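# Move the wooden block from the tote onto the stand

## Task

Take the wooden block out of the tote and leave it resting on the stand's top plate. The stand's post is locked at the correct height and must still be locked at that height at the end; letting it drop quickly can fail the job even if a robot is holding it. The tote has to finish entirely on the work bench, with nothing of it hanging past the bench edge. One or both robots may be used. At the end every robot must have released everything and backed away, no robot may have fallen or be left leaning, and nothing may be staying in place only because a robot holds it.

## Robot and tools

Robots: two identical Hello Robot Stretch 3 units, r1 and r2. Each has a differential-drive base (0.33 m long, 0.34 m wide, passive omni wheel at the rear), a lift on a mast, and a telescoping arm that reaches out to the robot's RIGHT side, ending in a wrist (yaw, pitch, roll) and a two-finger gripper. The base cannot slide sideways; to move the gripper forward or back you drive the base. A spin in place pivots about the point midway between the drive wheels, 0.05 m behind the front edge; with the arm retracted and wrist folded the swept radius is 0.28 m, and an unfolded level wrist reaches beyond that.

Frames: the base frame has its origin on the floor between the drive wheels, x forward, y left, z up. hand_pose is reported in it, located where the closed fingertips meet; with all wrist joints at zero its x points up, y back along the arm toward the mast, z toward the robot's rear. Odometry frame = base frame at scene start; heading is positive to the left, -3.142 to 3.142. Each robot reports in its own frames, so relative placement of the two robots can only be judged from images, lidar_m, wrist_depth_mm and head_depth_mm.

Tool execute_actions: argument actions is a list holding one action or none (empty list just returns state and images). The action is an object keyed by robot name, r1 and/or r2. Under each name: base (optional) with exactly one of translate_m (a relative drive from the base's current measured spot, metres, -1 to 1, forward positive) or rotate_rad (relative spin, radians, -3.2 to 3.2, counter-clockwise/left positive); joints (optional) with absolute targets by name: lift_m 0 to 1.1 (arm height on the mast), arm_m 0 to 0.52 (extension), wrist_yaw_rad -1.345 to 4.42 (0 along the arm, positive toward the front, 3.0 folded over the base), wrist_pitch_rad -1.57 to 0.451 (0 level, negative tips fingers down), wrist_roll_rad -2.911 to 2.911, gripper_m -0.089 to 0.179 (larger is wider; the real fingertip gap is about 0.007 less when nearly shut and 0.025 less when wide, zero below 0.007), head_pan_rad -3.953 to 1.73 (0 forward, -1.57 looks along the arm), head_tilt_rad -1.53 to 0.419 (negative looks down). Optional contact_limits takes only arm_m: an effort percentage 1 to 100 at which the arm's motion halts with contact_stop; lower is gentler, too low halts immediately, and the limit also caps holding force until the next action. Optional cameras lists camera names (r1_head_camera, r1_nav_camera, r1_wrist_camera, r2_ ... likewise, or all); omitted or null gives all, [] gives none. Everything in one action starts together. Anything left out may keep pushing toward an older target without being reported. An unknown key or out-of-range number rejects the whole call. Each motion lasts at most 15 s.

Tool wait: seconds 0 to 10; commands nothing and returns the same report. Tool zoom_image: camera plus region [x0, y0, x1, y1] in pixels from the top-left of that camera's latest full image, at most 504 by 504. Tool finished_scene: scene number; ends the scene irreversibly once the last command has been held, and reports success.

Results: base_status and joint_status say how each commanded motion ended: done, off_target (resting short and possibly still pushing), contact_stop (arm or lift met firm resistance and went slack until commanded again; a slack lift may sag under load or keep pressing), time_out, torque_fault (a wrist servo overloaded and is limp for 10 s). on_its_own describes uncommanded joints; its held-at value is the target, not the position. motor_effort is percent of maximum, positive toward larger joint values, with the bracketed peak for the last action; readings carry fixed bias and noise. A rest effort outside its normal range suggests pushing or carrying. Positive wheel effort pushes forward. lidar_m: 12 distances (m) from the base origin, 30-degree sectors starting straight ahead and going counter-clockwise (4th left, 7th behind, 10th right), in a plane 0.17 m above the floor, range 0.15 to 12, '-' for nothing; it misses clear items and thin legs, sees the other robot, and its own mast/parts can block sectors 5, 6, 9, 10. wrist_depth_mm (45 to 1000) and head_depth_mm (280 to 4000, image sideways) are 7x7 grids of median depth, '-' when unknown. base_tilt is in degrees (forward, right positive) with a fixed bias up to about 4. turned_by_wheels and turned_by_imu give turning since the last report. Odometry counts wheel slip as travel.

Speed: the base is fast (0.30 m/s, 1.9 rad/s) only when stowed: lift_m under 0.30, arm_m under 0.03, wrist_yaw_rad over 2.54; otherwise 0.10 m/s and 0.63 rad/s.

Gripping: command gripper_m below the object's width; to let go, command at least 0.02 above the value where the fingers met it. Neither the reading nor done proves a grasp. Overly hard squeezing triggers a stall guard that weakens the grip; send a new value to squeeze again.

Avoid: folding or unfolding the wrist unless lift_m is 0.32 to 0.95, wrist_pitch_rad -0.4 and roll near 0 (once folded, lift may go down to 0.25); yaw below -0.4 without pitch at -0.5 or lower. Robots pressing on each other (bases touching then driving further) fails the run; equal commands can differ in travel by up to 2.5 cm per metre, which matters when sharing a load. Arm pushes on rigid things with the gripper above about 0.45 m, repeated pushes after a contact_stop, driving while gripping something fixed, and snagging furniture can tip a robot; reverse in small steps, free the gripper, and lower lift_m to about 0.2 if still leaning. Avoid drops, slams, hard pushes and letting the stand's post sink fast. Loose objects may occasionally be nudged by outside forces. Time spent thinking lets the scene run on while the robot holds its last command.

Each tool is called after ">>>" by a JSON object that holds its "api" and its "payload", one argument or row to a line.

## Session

>>> {"api": "execute_actions", "payload": {
  "actions": [],
  "cameras": ["r1_nav_camera","r2_nav_camera"]
}}

Scene clock: 0.00 s.
r1.base_odometry: x=+0.000 y=+0.000 heading=+0.000 (m, m, rad; r1's odometry frame)
r1.turned_by_wheels: +0.000 (rad since the last result)
r1.turned_by_imu: +0.000 (rad since the last result)
r1.base_tilt: forward=+0.9 right=-0.4 (deg)
r1.lidar_m: 3.91 1.13 1.85 5.22 2.17 1.12 0.92 0.91 1.01 1.58 3.64 2.00
r1.head_depth_mm: 1905 2460 - - - 3981 2553 / 1905 2615 - - - - 2555 / 1882 2767 - - - 3994 2589 / 1862 2725 - - - - 2592 / 1861 2740 - - - 3909 2605 / 1845 2707 3926 3905 3888 3798 2601 / 1858 2682 3731 3686 3679 3649 2612
r1.base_status: not commanded
r1.joint_positions: lift_m=+0.481 arm_m=+0.000 wrist_yaw_rad=+2.898 wrist_pitch_rad=-0.431 wrist_roll_rad=-0.004 gripper_m=+0.037 head_pan_rad=-0.001 head_tilt_rad=+0.013
r1.joint_status: not commanded
r1.motor_effort: left_wheel=-1 right_wheel=+0 lift_m=+18 arm_m=+0 wrist_yaw_rad=-1 wrist_pitch_rad=+5 wrist_roll_rad=+0 gripper_m=+0 head_pan_rad=+1 head_tilt_rad=+2 (%)
r1.hand_pose: x=+0.0325 y=+0.0712 z=+0.4905 quat_wxyz=(+0.234, +0.702, +0.067, +0.669) (m; r1's base frame)
r1.wrist_depth_mm: - - - - - - - / - - - - - - - / - - - - - - - / - - - - - - - / 900 - 990 920 928 921 872 / 781 - - 753 789 743 758 / 652 663 616 641 640 634 640
r2.base_odometry: x=+0.000 y=+0.000 heading=+0.000 (m, m, rad; r2's odometry frame)
r2.turned_by_wheels: +0.000 (rad since the last result)
r2.turned_by_imu: +0.000 (rad since the last result)
r2.base_tilt: forward=+0.7 right=-0.4 (deg)
r2.lidar_m: 1.77 5.52 1.06 0.70 0.64 0.65 0.81 1.69 3.21 4.00 4.06 1.47
r2.head_depth_mm: 2049 3086 - - - 1780 2265 / 2073 3123 - - - 2744 2254 / 2094 3149 - - 2627 3097 2058 / 2126 3241 - - - 2904 2122 / 2129 3213 - - - 3175 2176 / 2135 3338 - - - 3168 2194 / 2146 3310 - - - 3159 2176
r2.base_status: not commanded
r2.joint_positions: lift_m=+0.504 arm_m=+0.001 wrist_yaw_rad=+2.790 wrist_pitch_rad=-0.507 wrist_roll_rad=+0.016 gripper_m=+0.037 head_pan_rad=-0.002 head_tilt_rad=-0.005
r2.joint_status: not commanded
r2.motor_effort: left_wheel=+1 right_wheel=-1 lift_m=+21 arm_m=+0 wrist_yaw_rad=+1 wrist_pitch_rad=+5 wrist_roll_rad=+0 gripper_m=+0 head_pan_rad=-1 head_tilt_rad=+2 (%)
r2.hand_pose: x=+0.0519 y=+0.0534 z=+0.4972 quat_wxyz=(+0.295, +0.710, +0.053, +0.637) (m; r2's base frame)
r2.wrist_depth_mm: 587 673 887 - - - - / - 718 945 - - - - / - 793 995 - - - - / - 854 965 981 960 950 947 / 660 846 848 824 833 821 809 / 692 - - 710 - 715 693 / 651 647 644 633 629 619 627
pictures: r1_nav_camera (sideways: a quarter turn counterclockwise sets it upright), r2_nav_camera (sideways: a quarter turn counterclockwise sets it upright)
Images, in order (width x height): r1_nav_camera 672x504, r2_nav_camera 672x504.

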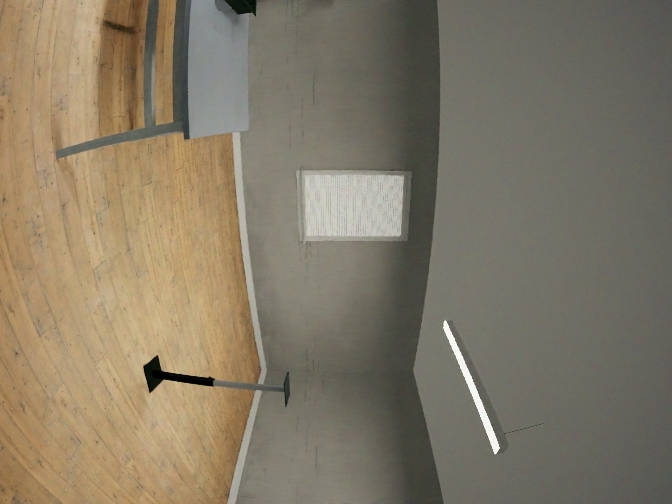

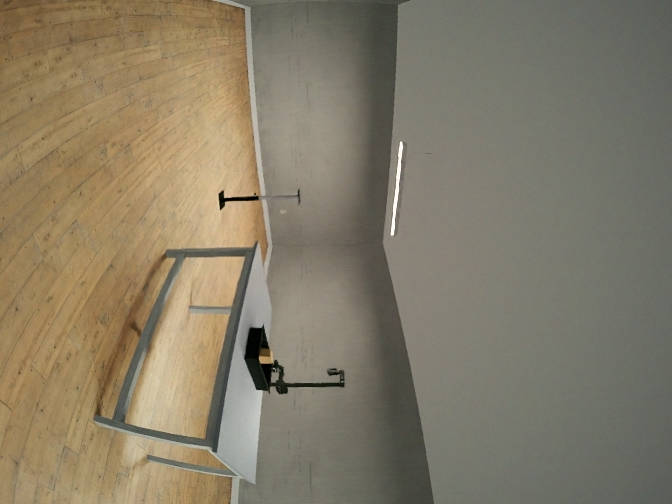

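>>> {"api": "execute_actions", "payload": {
  "actions": [
    {"r1":{"joints":{"head_pan_rad":0.9,"head_tilt_rad":-0.4,"lift_m":1.0}},"r2":{"joints":{"head_pan_rad":-0.5,"head_tilt_rad":-0.4}}}
  ],
  "cameras": ["r1_head_camera","r2_head_camera"]
}}

Scene clock: 17.00 s.
r1.base_odometry: x=+0.000 y=+0.000 heading=+0.000 (m, m, rad; r1's odometry frame)
r1.turned_by_wheels: +0.000 (rad since the last result)
r1.turned_by_imu: -0.001 (rad since the last result)
r1.base_tilt: forward=+0.8 right=-0.5 (deg)
r1.lidar_m: 3.91 1.13 1.85 5.22 2.18 1.13 0.92 0.91 1.01 1.58 3.62 2.00
r1.head_depth_mm: 3397 3581 3791 1524 1937 1865 1408 / 3481 3676 3927 1518 2071 1866 1489 / 3662 3973 - 1523 2181 1861 1482 / 3900 - - 1479 2284 1864 1485 / - - - 1519 2359 1854 1492 / - - - 1636 2473 1867 1491 / - - - 1777 2484 1881 1493
r1.base_status: not commanded
r1.joint_positions: lift_m=+1.000 arm_m=+0.000 wrist_yaw_rad=+2.898 wrist_pitch_rad=-0.431 wrist_roll_rad=-0.004 gripper_m=+0.037 head_pan_rad=+0.893 head_tilt_rad=-0.395
r1.joint_status: all done
r1.motor_effort: left_wheel=-1(1) right_wheel=+0(0) lift_m=+23(24) arm_m=+0(1) wrist_yaw_rad=+0(0) wrist_pitch_rad=+5(5) wrist_roll_rad=+0(0) gripper_m=-1(1) head_pan_rad=+3(26) head_tilt_rad=-4(31) (%)
r1.hand_pose: x=+0.0325 y=+0.0712 z=+1.0094 quat_wxyz=(+0.234, +0.702, +0.067, +0.669) (m; r1's base frame)
r1.wrist_depth_mm: - - - - - - - / - - - - - - - / - - - - - - - / - - - - - - - / - - - - - - - / - - - - - - - / - - - - - - -
r2.base_odometry: x=+0.000 y=+0.000 heading=+0.000 (m, m, rad; r2's odometry frame)
r2.turned_by_wheels: +0.000 (rad since the last result)
r2.turned_by_imu: -0.001 (rad since the last result)
r2.base_tilt: forward=+0.7 right=-0.2 (deg)
r2.lidar_m: 1.77 5.55 1.06 0.70 0.64 0.65 0.81 1.68 3.20 4.01 4.06 1.47
r2.head_depth_mm: 3443 3666 3864 3186 2269 1735 1436 / 3579 3746 - 3005 2251 1736 1423 / 3709 - - 1622 2148 1742 1417 / 3882 - 2210 2661 2221 1730 1414 / - - 2045 2756 2119 1715 1405 / - - 1893 2902 2104 1719 1395 / - - 2111 2839 2087 1694 1390
r2.base_status: not commanded
r2.joint_positions: lift_m=+0.504 arm_m=+0.001 wrist_yaw_rad=+2.790 wrist_pitch_rad=-0.507 wrist_roll_rad=+0.016 gripper_m=+0.037 head_pan_rad=-0.493 head_tilt_rad=-0.395
r2.joint_status: all done
r2.motor_effort: left_wheel=+1(1) right_wheel=-1(1) lift_m=+20(21) arm_m=+0(0) wrist_yaw_rad=+0(0) wrist_pitch_rad=+4(5) wrist_roll_rad=+0(0) gripper_m=+0(0) head_pan_rad=-4(41) head_tilt_rad=-2(21) (%)
r2.hand_pose: x=+0.0519 y=+0.0534 z=+0.4972 quat_wxyz=(+0.295, +0.710, +0.053, +0.637) (m; r2's base frame)
r2.wrist_depth_mm: 587 690 863 - - - - / - 724 930 - - - - / - 769 999 - - - - / - 850 969 954 955 957 954 / 648 849 837 838 834 806 802 / 700 - - 710 - 719 701 / 649 628 645 646 640 627 621
pictures: r1_head_camera (sideways: a quarter turn clockwise sets it upright), r2_head_camera (sideways: a quarter turn clockwise sets it upright)
Images, in order (width x height): r1_head_camera 896x504, r2_head_camera 896x504.

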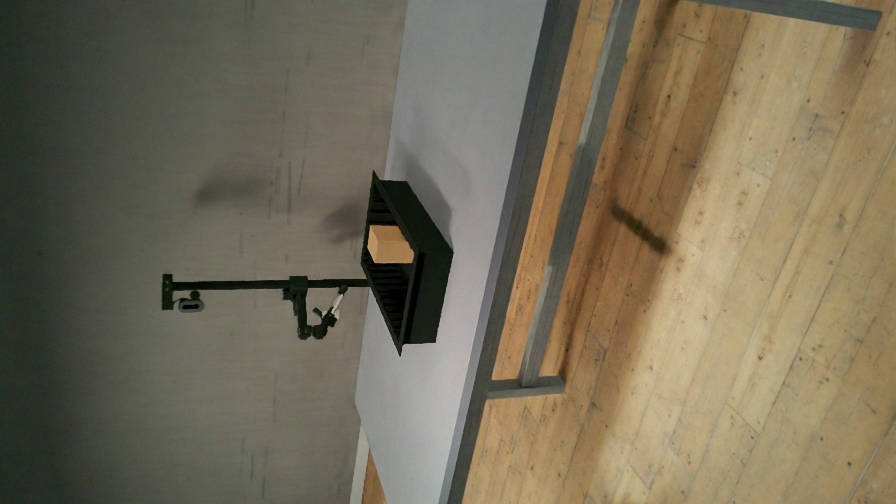

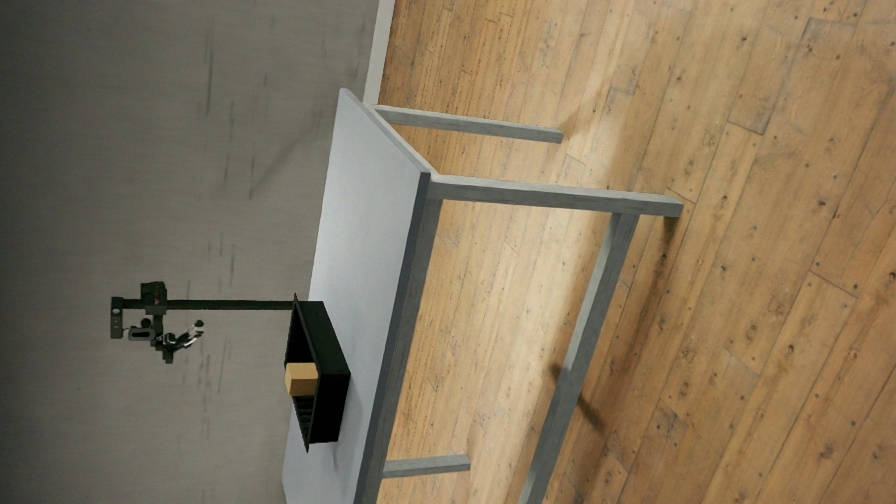

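>>> {"api": "execute_actions", "payload": {
  "actions": [
    {"r1":{"base":{"translate_m":0.55},"joints":{"wrist_yaw_rad":0.0,"head_pan_rad":-1.3,"head_tilt_rad":-0.7}}}
  ],
  "cameras": []
}}

>>> {"api": "execute_actions", "payload": {
  "actions": [
    {"r1":{"base":{"rotate_rad":1.571},"joints":{"wrist_pitch_rad":-1.5,"lift_m":1.1,"gripper_m":0.12}}}
  ],
  "cameras": []
}}

>>> {"api": "execute_actions", "payload": {
  "actions": [
    {"r1":{"base":{"translate_m":1.0}}}
  ],
  "cameras": ["r1_head_camera"]
}}

Scene clock: 34.40 s.
r1.base_odometry: x=+0.550 y=+0.000 heading=+0.000 (m, m, rad; r1's odometry frame)
r1.turned_by_wheels: +0.000 (rad since the last result)
r1.turned_by_imu: +0.000 (rad since the last result)
r1.base_tilt: forward=+0.8 right=-0.7 (deg)
r1.lidar_m: 3.39 0.65 1.39 1.77 3.45 1.76 1.44 1.43 1.58 2.47 3.44 1.52
r1.head_depth_mm: 3047 3206 2823 - - - - / 3129 3454 2797 2292 - - - / 3085 3385 2788 2126 1708 1432 1230 / 3049 3407 2772 2129 1704 1436 1223 / 3038 3363 2771 2109 1710 1430 1229 / 2956 3325 2771 2119 1694 1427 1231 / 2947 3283 2762 2105 1698 1420 1223
r1.base_status: done
r1.joint_positions: lift_m=+1.000 arm_m=+0.000 wrist_yaw_rad=+0.002 wrist_pitch_rad=-0.431 wrist_roll_rad=-0.004 gripper_m=+0.037 head_pan_rad=-1.293 head_tilt_rad=-0.691
r1.joint_status: all done
r1.motor_effort: left_wheel=-1(4) right_wheel=+0(5) lift_m=+23(23) arm_m=+0(0) wrist_yaw_rad=-3(5) wrist_pitch_rad=+6(5) wrist_roll_rad=+1(1) gripper_m=-1(1) head_pan_rad=-1(25) head_tilt_rad=-6(28) (%)
r1.hand_pose: x=-0.0210 y=-0.3676 z=+1.0094 quat_wxyz=(+0.692, +0.153, -0.689, -0.150) (m; r1's base frame)
r1.wrist_depth_mm: - - - - - - - / - - - - - - - / - - - - - - - / - - - - - - - / - - - - - - - / - - - - - - - / - - - - - - -
r2.base_odometry: x=+0.000 y=+0.000 heading=+0.000 (m, m, rad; r2's odometry frame)
r2.turned_by_wheels: +0.000 (rad since the last result)
r2.turned_by_imu: -0.001 (rad since the last result)
r2.base_tilt: forward=+0.6 right=-0.2 (deg)
r2.lidar_m: 1.76 5.54 1.06 0.70 0.64 0.65 0.81 1.68 3.21 3.99 4.08 1.47
r2.head_depth_mm: 3399 3566 3822 3182 2279 1761 1434 / 3498 3774 - 3009 2262 1756 1416 / 3692 - - 1611 2147 1748 1419 / 3840 - 2229 2646 2221 1722 1414 / - - 2019 2778 2105 1718 1410 / - - 1901 2859 2101 1712 1395 / - - 2108 2879 2092 1695 1391
r2.base_status: not commanded
r2.joint_positions: lift_m=+0.504 arm_m=+0.001 wrist_yaw_rad=+2.790 wrist_pitch_rad=-0.507 wrist_roll_rad=+0.016 gripper_m=+0.037 head_pan_rad=-0.493 head_tilt_rad=-0.395
r2.joint_status: not commanded
r2.motor_effort: left_wheel=+1(1) right_wheel=-1(1) lift_m=+21(21) arm_m=+0(0) wrist_yaw_rad=+1(1) wrist_pitch_rad=+5(5) wrist_roll_rad=+0(0) gripper_m=-1(1) head_pan_rad=-5(4) head_tilt_rad=-2(2) (%)
r2.hand_pose: x=+0.0519 y=+0.0534 z=+0.4972 quat_wxyz=(+0.295, +0.710, +0.053, +0.637) (m; r2's base frame)
r2.wrist_depth_mm: 589 684 879 - - - - / - 728 947 - - - - / - 775 - - - - - / - 844 941 985 949 957 947 / 655 843 841 822 849 806 798 / 702 - - 721 - 713 697 / 653 643 638 628 626 622 631
pictures: none
No camera images: the call's "cameras" was empty. Leave "cameras" out to get every camera's image.

Scene clock: 37.87 s.
r1.base_odometry: x=+0.550 y=+0.000 heading=+1.571 (m, m, rad; r1's odometry frame)
r1.turned_by_wheels: +1.571 (rad since the last result)
r1.turned_by_imu: +1.587 (rad since the last result)
r1.base_tilt: forward=+0.8 right=-0.6 (deg)
r1.lidar_m: 1.77 3.53 1.77 1.44 1.43 1.58 2.47 3.43 1.52 3.38 0.65 1.39
r1.head_depth_mm: 3099 3471 2820 2292 - - - / 3043 3413 2819 2202 1671 - - / 3012 3359 2809 2134 1707 1471 1232 / 2957 3403 2804 2121 1705 1429 1256 / 2932 3271 2784 2135 1708 1425 1227 / 2893 3221 2776 2109 1689 1426 1221 / 2886 3171 1298 1573 1648 1335 1183
r1.base_status: done
r1.joint_positions: lift_m=+1.100 arm_m=+0.000 wrist_yaw_rad=+0.002 wrist_pitch_rad=-1.494 wrist_roll_rad=-0.004 gripper_m=+0.120 head_pan_rad=-1.293 head_tilt_rad=-0.691
r1.joint_status: all done
r1.motor_effort: left_wheel=-4(8) right_wheel=+3(6) lift_m=+23(24) arm_m=+1(0) wrist_yaw_rad=-3(4) wrist_pitch_rad=-2(5) wrist_roll_rad=+0(0) gripper_m=-2(80) head_pan_rad=-1(3) head_tilt_rad=-5(5) (%)
r1.hand_pose: x=-0.0216 y=-0.1405 z=+0.9811 quat_wxyz=(+0.520, +0.482, -0.517, -0.479) (m; r1's base frame)
r1.wrist_depth_mm: - - - - - - - / - - - - - - - / - - - - - - - / - - - - - - - / - - - - - - - / - - - - - - - / - - - - - - -
r2.base_odometry: x=+0.000 y=+0.000 heading=+0.000 (m, m, rad; r2's odometry frame)
r2.turned_by_wheels: +0.000 (rad since the last result)
r2.turned_by_imu: +0.000 (rad since the last result)
r2.base_tilt: forward=+0.7 right=-0.2 (deg)
r2.lidar_m: 1.76 5.54 1.06 0.69 0.64 0.65 0.81 1.68 3.22 3.99 4.08 1.46
r2.head_depth_mm: 3393 3613 3936 3156 2251 1769 1437 / 3567 3764 - 2999 2248 1735 1428 / 3778 - - 1614 2144 1738 1424 / 3860 - 2219 2688 2238 1719 1418 / - - 2048 2775 2121 1731 1403 / - - 1881 2863 2100 1707 1392 / - - 2104 2879 2085 1704 1393
r2.base_status: not commanded
r2.joint_positions: lift_m=+0.504 arm_m=+0.001 wrist_yaw_rad=+2.790 wrist_pitch_rad=-0.507 wrist_roll_rad=+0.016 gripper_m=+0.037 head_pan_rad=-0.493 head_tilt_rad=-0.395
r2.joint_status: not commanded
r2.motor_effort: left_wheel=+0(1) right_wheel=-1(1) lift_m=+21(21) arm_m=+0(0) wrist_yaw_rad=+0(0) wrist_pitch_rad=+5(5) wrist_roll_rad=+0(0) gripper_m=-1(0) head_pan_rad=-4(4) head_tilt_rad=-2(2) (%)
r2.hand_pose: x=+0.0519 y=+0.0534 z=+0.4972 quat_wxyz=(+0.295, +0.710, +0.053, +0.637) (m; r2's base frame)
r2.wrist_depth_mm: 582 680 864 - - - - / - 726 951 - - - - / - 762 - - - - - / - 847 946 988 962 958 940 / 655 851 860 830 834 811 797 / 698 - - 715 - 704 705 / 655 645 647 632 632 626 627
pictures: none
No camera images: the call's "cameras" was empty. Leave "cameras" out to get every camera's image.

Scene clock: 49.10 s.
r1.base_odometry: x=+0.550 y=+1.000 heading=+1.571 (m, m, rad; r1's odometry frame)
r1.turned_by_wheels: +0.000 (rad since the last result)
r1.turned_by_imu: +0.001 (rad since the last result)
r1.base_tilt: forward=+0.9 right=-0.5 (deg)
r1.lidar_m: 0.77 4.36 2.18 1.80 1.79 1.97 3.09 0.71 0.73 0.92 0.91 1.00
r1.head_depth_mm: 2745 3109 2821 933 - - - / 2701 3026 2806 899 680 - - / 2686 3007 2804 867 680 599 503 / 2630 2955 2754 801 672 584 512 / 2637 2938 2788 691 692 582 502 / 2588 2867 2779 856 691 572 500 / 2536 2850 2771 781 654 568 501
r1.base_status: done
r1.joint_positions: lift_m=+1.100 arm_m=+0.000 wrist_yaw_rad=+0.002 wrist_pitch_rad=-1.494 wrist_roll_rad=-0.004 gripper_m=+0.120 head_pan_rad=-1.293 head_tilt_rad=-0.691
r1.joint_status: not commanded
r1.motor_effort: left_wheel=-3(5) right_wheel=+2(6) lift_m=+23(23) arm_m=+0(0) wrist_yaw_rad=-2(3) wrist_pitch_rad=-2(2) wrist_roll_rad=+0(0) gripper_m=+0(1) head_pan_rad=-3(0) head_tilt_rad=-5(5) (%)
r1.hand_pose: x=-0.0216 y=-0.1405 z=+0.9811 quat_wxyz=(+0.520, +0.482, -0.517, -0.479) (m; r1's base frame)
r1.wrist_depth_mm: 343 358 365 372 372 377 - / 359 365 367 372 - - - / 361 369 372 - - - - / 363 371 - - - - - / - - - - - - - / - - - - - - - / - - - - - - -
r2.base_odometry: x=+0.000 y=+0.000 heading=+0.000 (m, m, rad; r2's odometry frame)
r2.turned_by_wheels: +0.000 (rad since the last result)
r2.turned_by_imu: -0.001 (rad since the last result)
r2.base_tilt: forward=+0.5 right=-0.2 (deg)
r2.lidar_m: 1.76 5.55 1.06 0.69 0.64 0.65 0.81 1.68 3.19 3.99 4.08 1.46
r2.head_depth_mm: 3462 3587 3832 3213 2273 1750 1423 / 3507 3829 - 2984 2254 1746 1420 / 3640 - - 1623 2146 1730 1424 / 3824 - 2204 2660 2207 1722 1418 / - - 2029 2692 2120 1711 1400 / - - 1895 2899 2098 1701 1392 / - - 2118 2878 2074 1691 1390
r2.base_status: not commanded
r2.joint_positions: lift_m=+0.504 arm_m=+0.001 wrist_yaw_rad=+2.790 wrist_pitch_rad=-0.507 wrist_roll_rad=+0.016 gripper_m=+0.037 head_pan_rad=-0.493 head_tilt_rad=-0.395
r2.joint_status: not commanded
r2.motor_effort: left_wheel=+0(1) right_wheel=-1(1) lift_m=+21(21) arm_m=+0(0) wrist_yaw_rad=+1(1) wrist_pitch_rad=+5(4) wrist_roll_rad=+1(0) gripper_m=+0(1) head_pan_rad=-5(4) head_tilt_rad=-2(2) (%)
r2.hand_pose: x=+0.0519 y=+0.0534 z=+0.4972 quat_wxyz=(+0.295, +0.710, +0.053, +0.637) (m; r2's base frame)
r2.wrist_depth_mm: 594 690 876 - - - - / - 720 928 - - - - / - 768 - - - - - / - 832 946 988 958 963 921 / 658 866 847 826 841 812 810 / 690 - - 713 - 713 707 / 662 648 639 638 634 626 629
pictures: r1_head_camera (sideways: a quarter turn clockwise sets it upright)
Images, in order (width x height): r1_head_camera 896x504.

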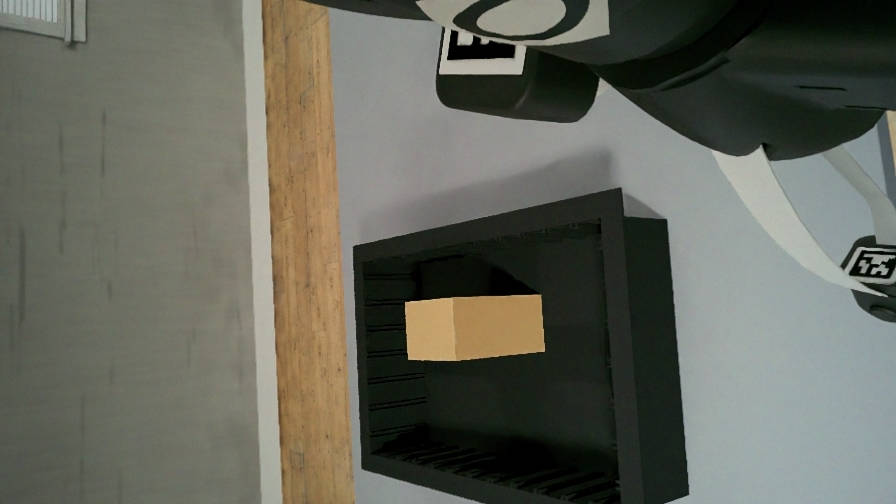

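>>> {"api": "execute_actions", "payload": {
  "actions": [
    {"r1":{"base":{"rotate_rad":0.42}}}
  ],
  "cameras": []
}}

>>> {"api": "execute_actions", "payload": {
  "actions": [
    {"r1":{"joints":{"arm_m":0.4}}}
  ],
  "cameras": ["r1_wrist_camera"]
}}

Scene clock: 60.97 s.
r1.base_odometry: x=+0.550 y=+1.000 heading=+1.991 (m, m, rad; r1's odometry frame)
r1.turned_by_wheels: +0.420 (rad since the last result)
r1.turned_by_imu: +0.423 (rad since the last result)
r1.base_tilt: forward=+0.8 right=-0.5 (deg)
r1.lidar_m: 4.44 2.37 1.83 1.79 1.89 2.69 2.23 0.71 0.93 0.91 0.96 0.77
r1.head_depth_mm: 2529 2808 2818 834 - - - / 2590 2909 2808 859 677 - - / 2661 2956 2807 835 695 590 503 / 2737 3044 2785 808 618 584 512 / 2814 3161 2777 864 677 583 512 / 2813 3150 1132 859 695 583 532 / 2968 3350 1128 858 692 581 1156
r1.base_status: done
r1.joint_positions: lift_m=+1.100 arm_m=+0.000 wrist_yaw_rad=+0.002 wrist_pitch_rad=-1.494 wrist_roll_rad=-0.004 gripper_m=+0.120 head_pan_rad=-1.293 head_tilt_rad=-0.691
r1.joint_status: not commanded
r1.motor_effort: left_wheel=-3(7) right_wheel=+2(6) lift_m=+23(23) arm_m=+0(0) wrist_yaw_rad=-2(2) wrist_pitch_rad=-2(2) wrist_roll_rad=+0(0) gripper_m=+0(0) head_pan_rad=-2(2) head_tilt_rad=-6(5) (%)
r1.hand_pose: x=-0.0216 y=-0.1404 z=+0.9811 quat_wxyz=(+0.520, +0.482, -0.517, -0.480) (m; r1's base frame)
r1.wrist_depth_mm: 352 359 363 369 373 378 387 / 359 361 368 371 377 379 388 / - - 369 377 380 383 386 / - - - - - - - / - - - - - - - / - - - - - - - / - - - - - - -
r2.base_odometry: x=+0.000 y=+0.000 heading=+0.000 (m, m, rad; r2's odometry frame)
r2.turned_by_wheels: +0.000 (rad since the last result)
r2.turned_by_imu: +0.000 (rad since the last result)
r2.base_tilt: forward=+0.6 right=-0.2 (deg)
r2.lidar_m: 1.77 5.54 1.06 0.70 0.64 0.65 0.81 1.68 3.20 4.02 4.06 1.47
r2.head_depth_mm: 3432 3513 3873 3235 2285 1770 1427 / 3570 3742 - 2983 2263 1756 1409 / 3761 - - 1618 2170 1739 1424 / 3885 - 2209 2648 2205 1731 1404 / - - 2034 2687 2109 1712 1401 / - - 1891 2882 2112 1699 1394 / - - 2110 2825 2092 1708 1396
r2.base_status: not commanded
r2.joint_positions: lift_m=+0.504 arm_m=+0.001 wrist_yaw_rad=+2.790 wrist_pitch_rad=-0.507 wrist_roll_rad=+0.016 gripper_m=+0.037 head_pan_rad=-0.493 head_tilt_rad=-0.395
r2.joint_status: not commanded
r2.motor_effort: left_wheel=+1(1) right_wheel=-1(1) lift_m=+21(21) arm_m=+1(0) wrist_yaw_rad=+0(0) wrist_pitch_rad=+5(5) wrist_roll_rad=+0(0) gripper_m=+0(1) head_pan_rad=-4(5) head_tilt_rad=-2(2) (%)
r2.hand_pose: x=+0.0519 y=+0.0534 z=+0.4972 quat_wxyz=(+0.295, +0.710, +0.053, +0.637) (m; r2's base frame)
r2.wrist_depth_mm: 589 678 889 - - - - / - 712 961 - - - - / - 776 - - - - - / - 843 973 958 952 973 946 / 648 850 851 823 851 797 803 / 709 - - 725 - 709 707 / 645 644 636 637 636 634 623
pictures: none
No camera images: the call's "cameras" was empty. Leave "cameras" out to get every camera's image.

Scene clock: 65.10 s.
r1.base_odometry: x=+0.550 y=+1.000 heading=+1.991 (m, m, rad; r1's odometry frame)
r1.turned_by_wheels: +0.000 (rad since the last result)
r1.turned_by_imu: -0.001 (rad since the last result)
r1.base_tilt: forward=+0.8 right=-0.7 (deg)
r1.lidar_m: 4.44 2.37 1.83 1.78 1.88 2.69 2.22 0.71 0.93 0.91 0.96 0.77
r1.head_depth_mm: 2536 - 2808 816 679 561 505 / 2604 2857 2807 808 689 572 504 / 2688 2965 2863 833 695 584 502 / 2754 3045 2793 808 617 585 502 / 2832 3154 2767 863 677 583 512 / 2795 3175 1126 857 694 581 532 / 2960 3359 1126 859 692 580 1155
r1.base_status: not commanded
r1.joint_positions: lift_m=+1.100 arm_m=+0.400 wrist_yaw_rad=+0.000 wrist_pitch_rad=-1.495 wrist_roll_rad=-0.004 gripper_m=+0.120 head_pan_rad=-1.293 head_tilt_rad=-0.691
r1.joint_status: all done
r1.motor_effort: left_wheel=-3(3) right_wheel=+2(2) lift_m=+23(23) arm_m=+5(7) wrist_yaw_rad=+0(3) wrist_pitch_rad=-2(2) wrist_roll_rad=+0(0) gripper_m=-1(0) head_pan_rad=-2(2) head_tilt_rad=-5(6) (%)
r1.hand_pose: x=-0.0216 y=-0.5399 z=+0.9811 quat_wxyz=(+0.520, +0.482, -0.517, -0.480) (m; r1's base frame)
r1.wrist_depth_mm: 358 309 367 361 335 374 383 / 360 314 364 367 367 381 385 / 361 329 367 251 358 379 388 / 361 332 372 255 352 392 387 / 367 371 370 371 340 387 395 / 371 373 378 383 331 388 397 / 369 298 337 349 319 398 397
r2.base_odometry: x=+0.000 y=+0.000 heading=+0.000 (m, m, rad; r2's odometry frame)
r2.turned_by_wheels: +0.000 (rad since the last result)
r2.turned_by_imu: +0.000 (rad since the last result)
r2.base_tilt: forward=+0.7 right=-0.4 (deg)
r2.lidar_m: 1.76 5.55 1.06 0.70 0.64 0.65 0.81 1.68 3.20 4.01 4.08 1.47
r2.head_depth_mm: 3432 3581 3908 3255 2272 1750 1432 / 3522 3775 - 3001 2253 1743 1421 / 3693 - - 1608 2133 1747 1418 / 3873 - 2227 2674 2215 1724 1406 / - - 2026 2673 2095 1718 1409 / - - 1905 2871 2092 1714 1405 / - - 2086 2862 2101 1700 1395
r2.base_status: not commanded
r2.joint_positions: lift_m=+0.504 arm_m=+0.001 wrist_yaw_rad=+2.790 wrist_pitch_rad=-0.507 wrist_roll_rad=+0.016 gripper_m=+0.037 head_pan_rad=-0.493 head_tilt_rad=-0.395
r2.joint_status: not commanded
r2.motor_effort: left_wheel=+0(1) right_wheel=-1(1) lift_m=+20(21) arm_m=+0(0) wrist_yaw_rad=+0(0) wrist_pitch_rad=+4(5) wrist_roll_rad=+0(0) gripper_m=-1(0) head_pan_rad=-5(5) head_tilt_rad=-1(2) (%)
r2.hand_pose: x=+0.0519 y=+0.0534 z=+0.4972 quat_wxyz=(+0.295, +0.710, +0.053, +0.637) (m; r2's base frame)
r2.wrist_depth_mm: 584 680 893 - - - - / - 713 931 - - - - / - 770 - - - - - / - 847 949 978 959 959 953 / 657 854 850 817 835 804 805 / 705 - - 725 - 704 700 / 648 643 638 637 634 618 625
pictures: r1_wrist_camera
Images, in order (width x height): r1_wrist_camera 644x364.

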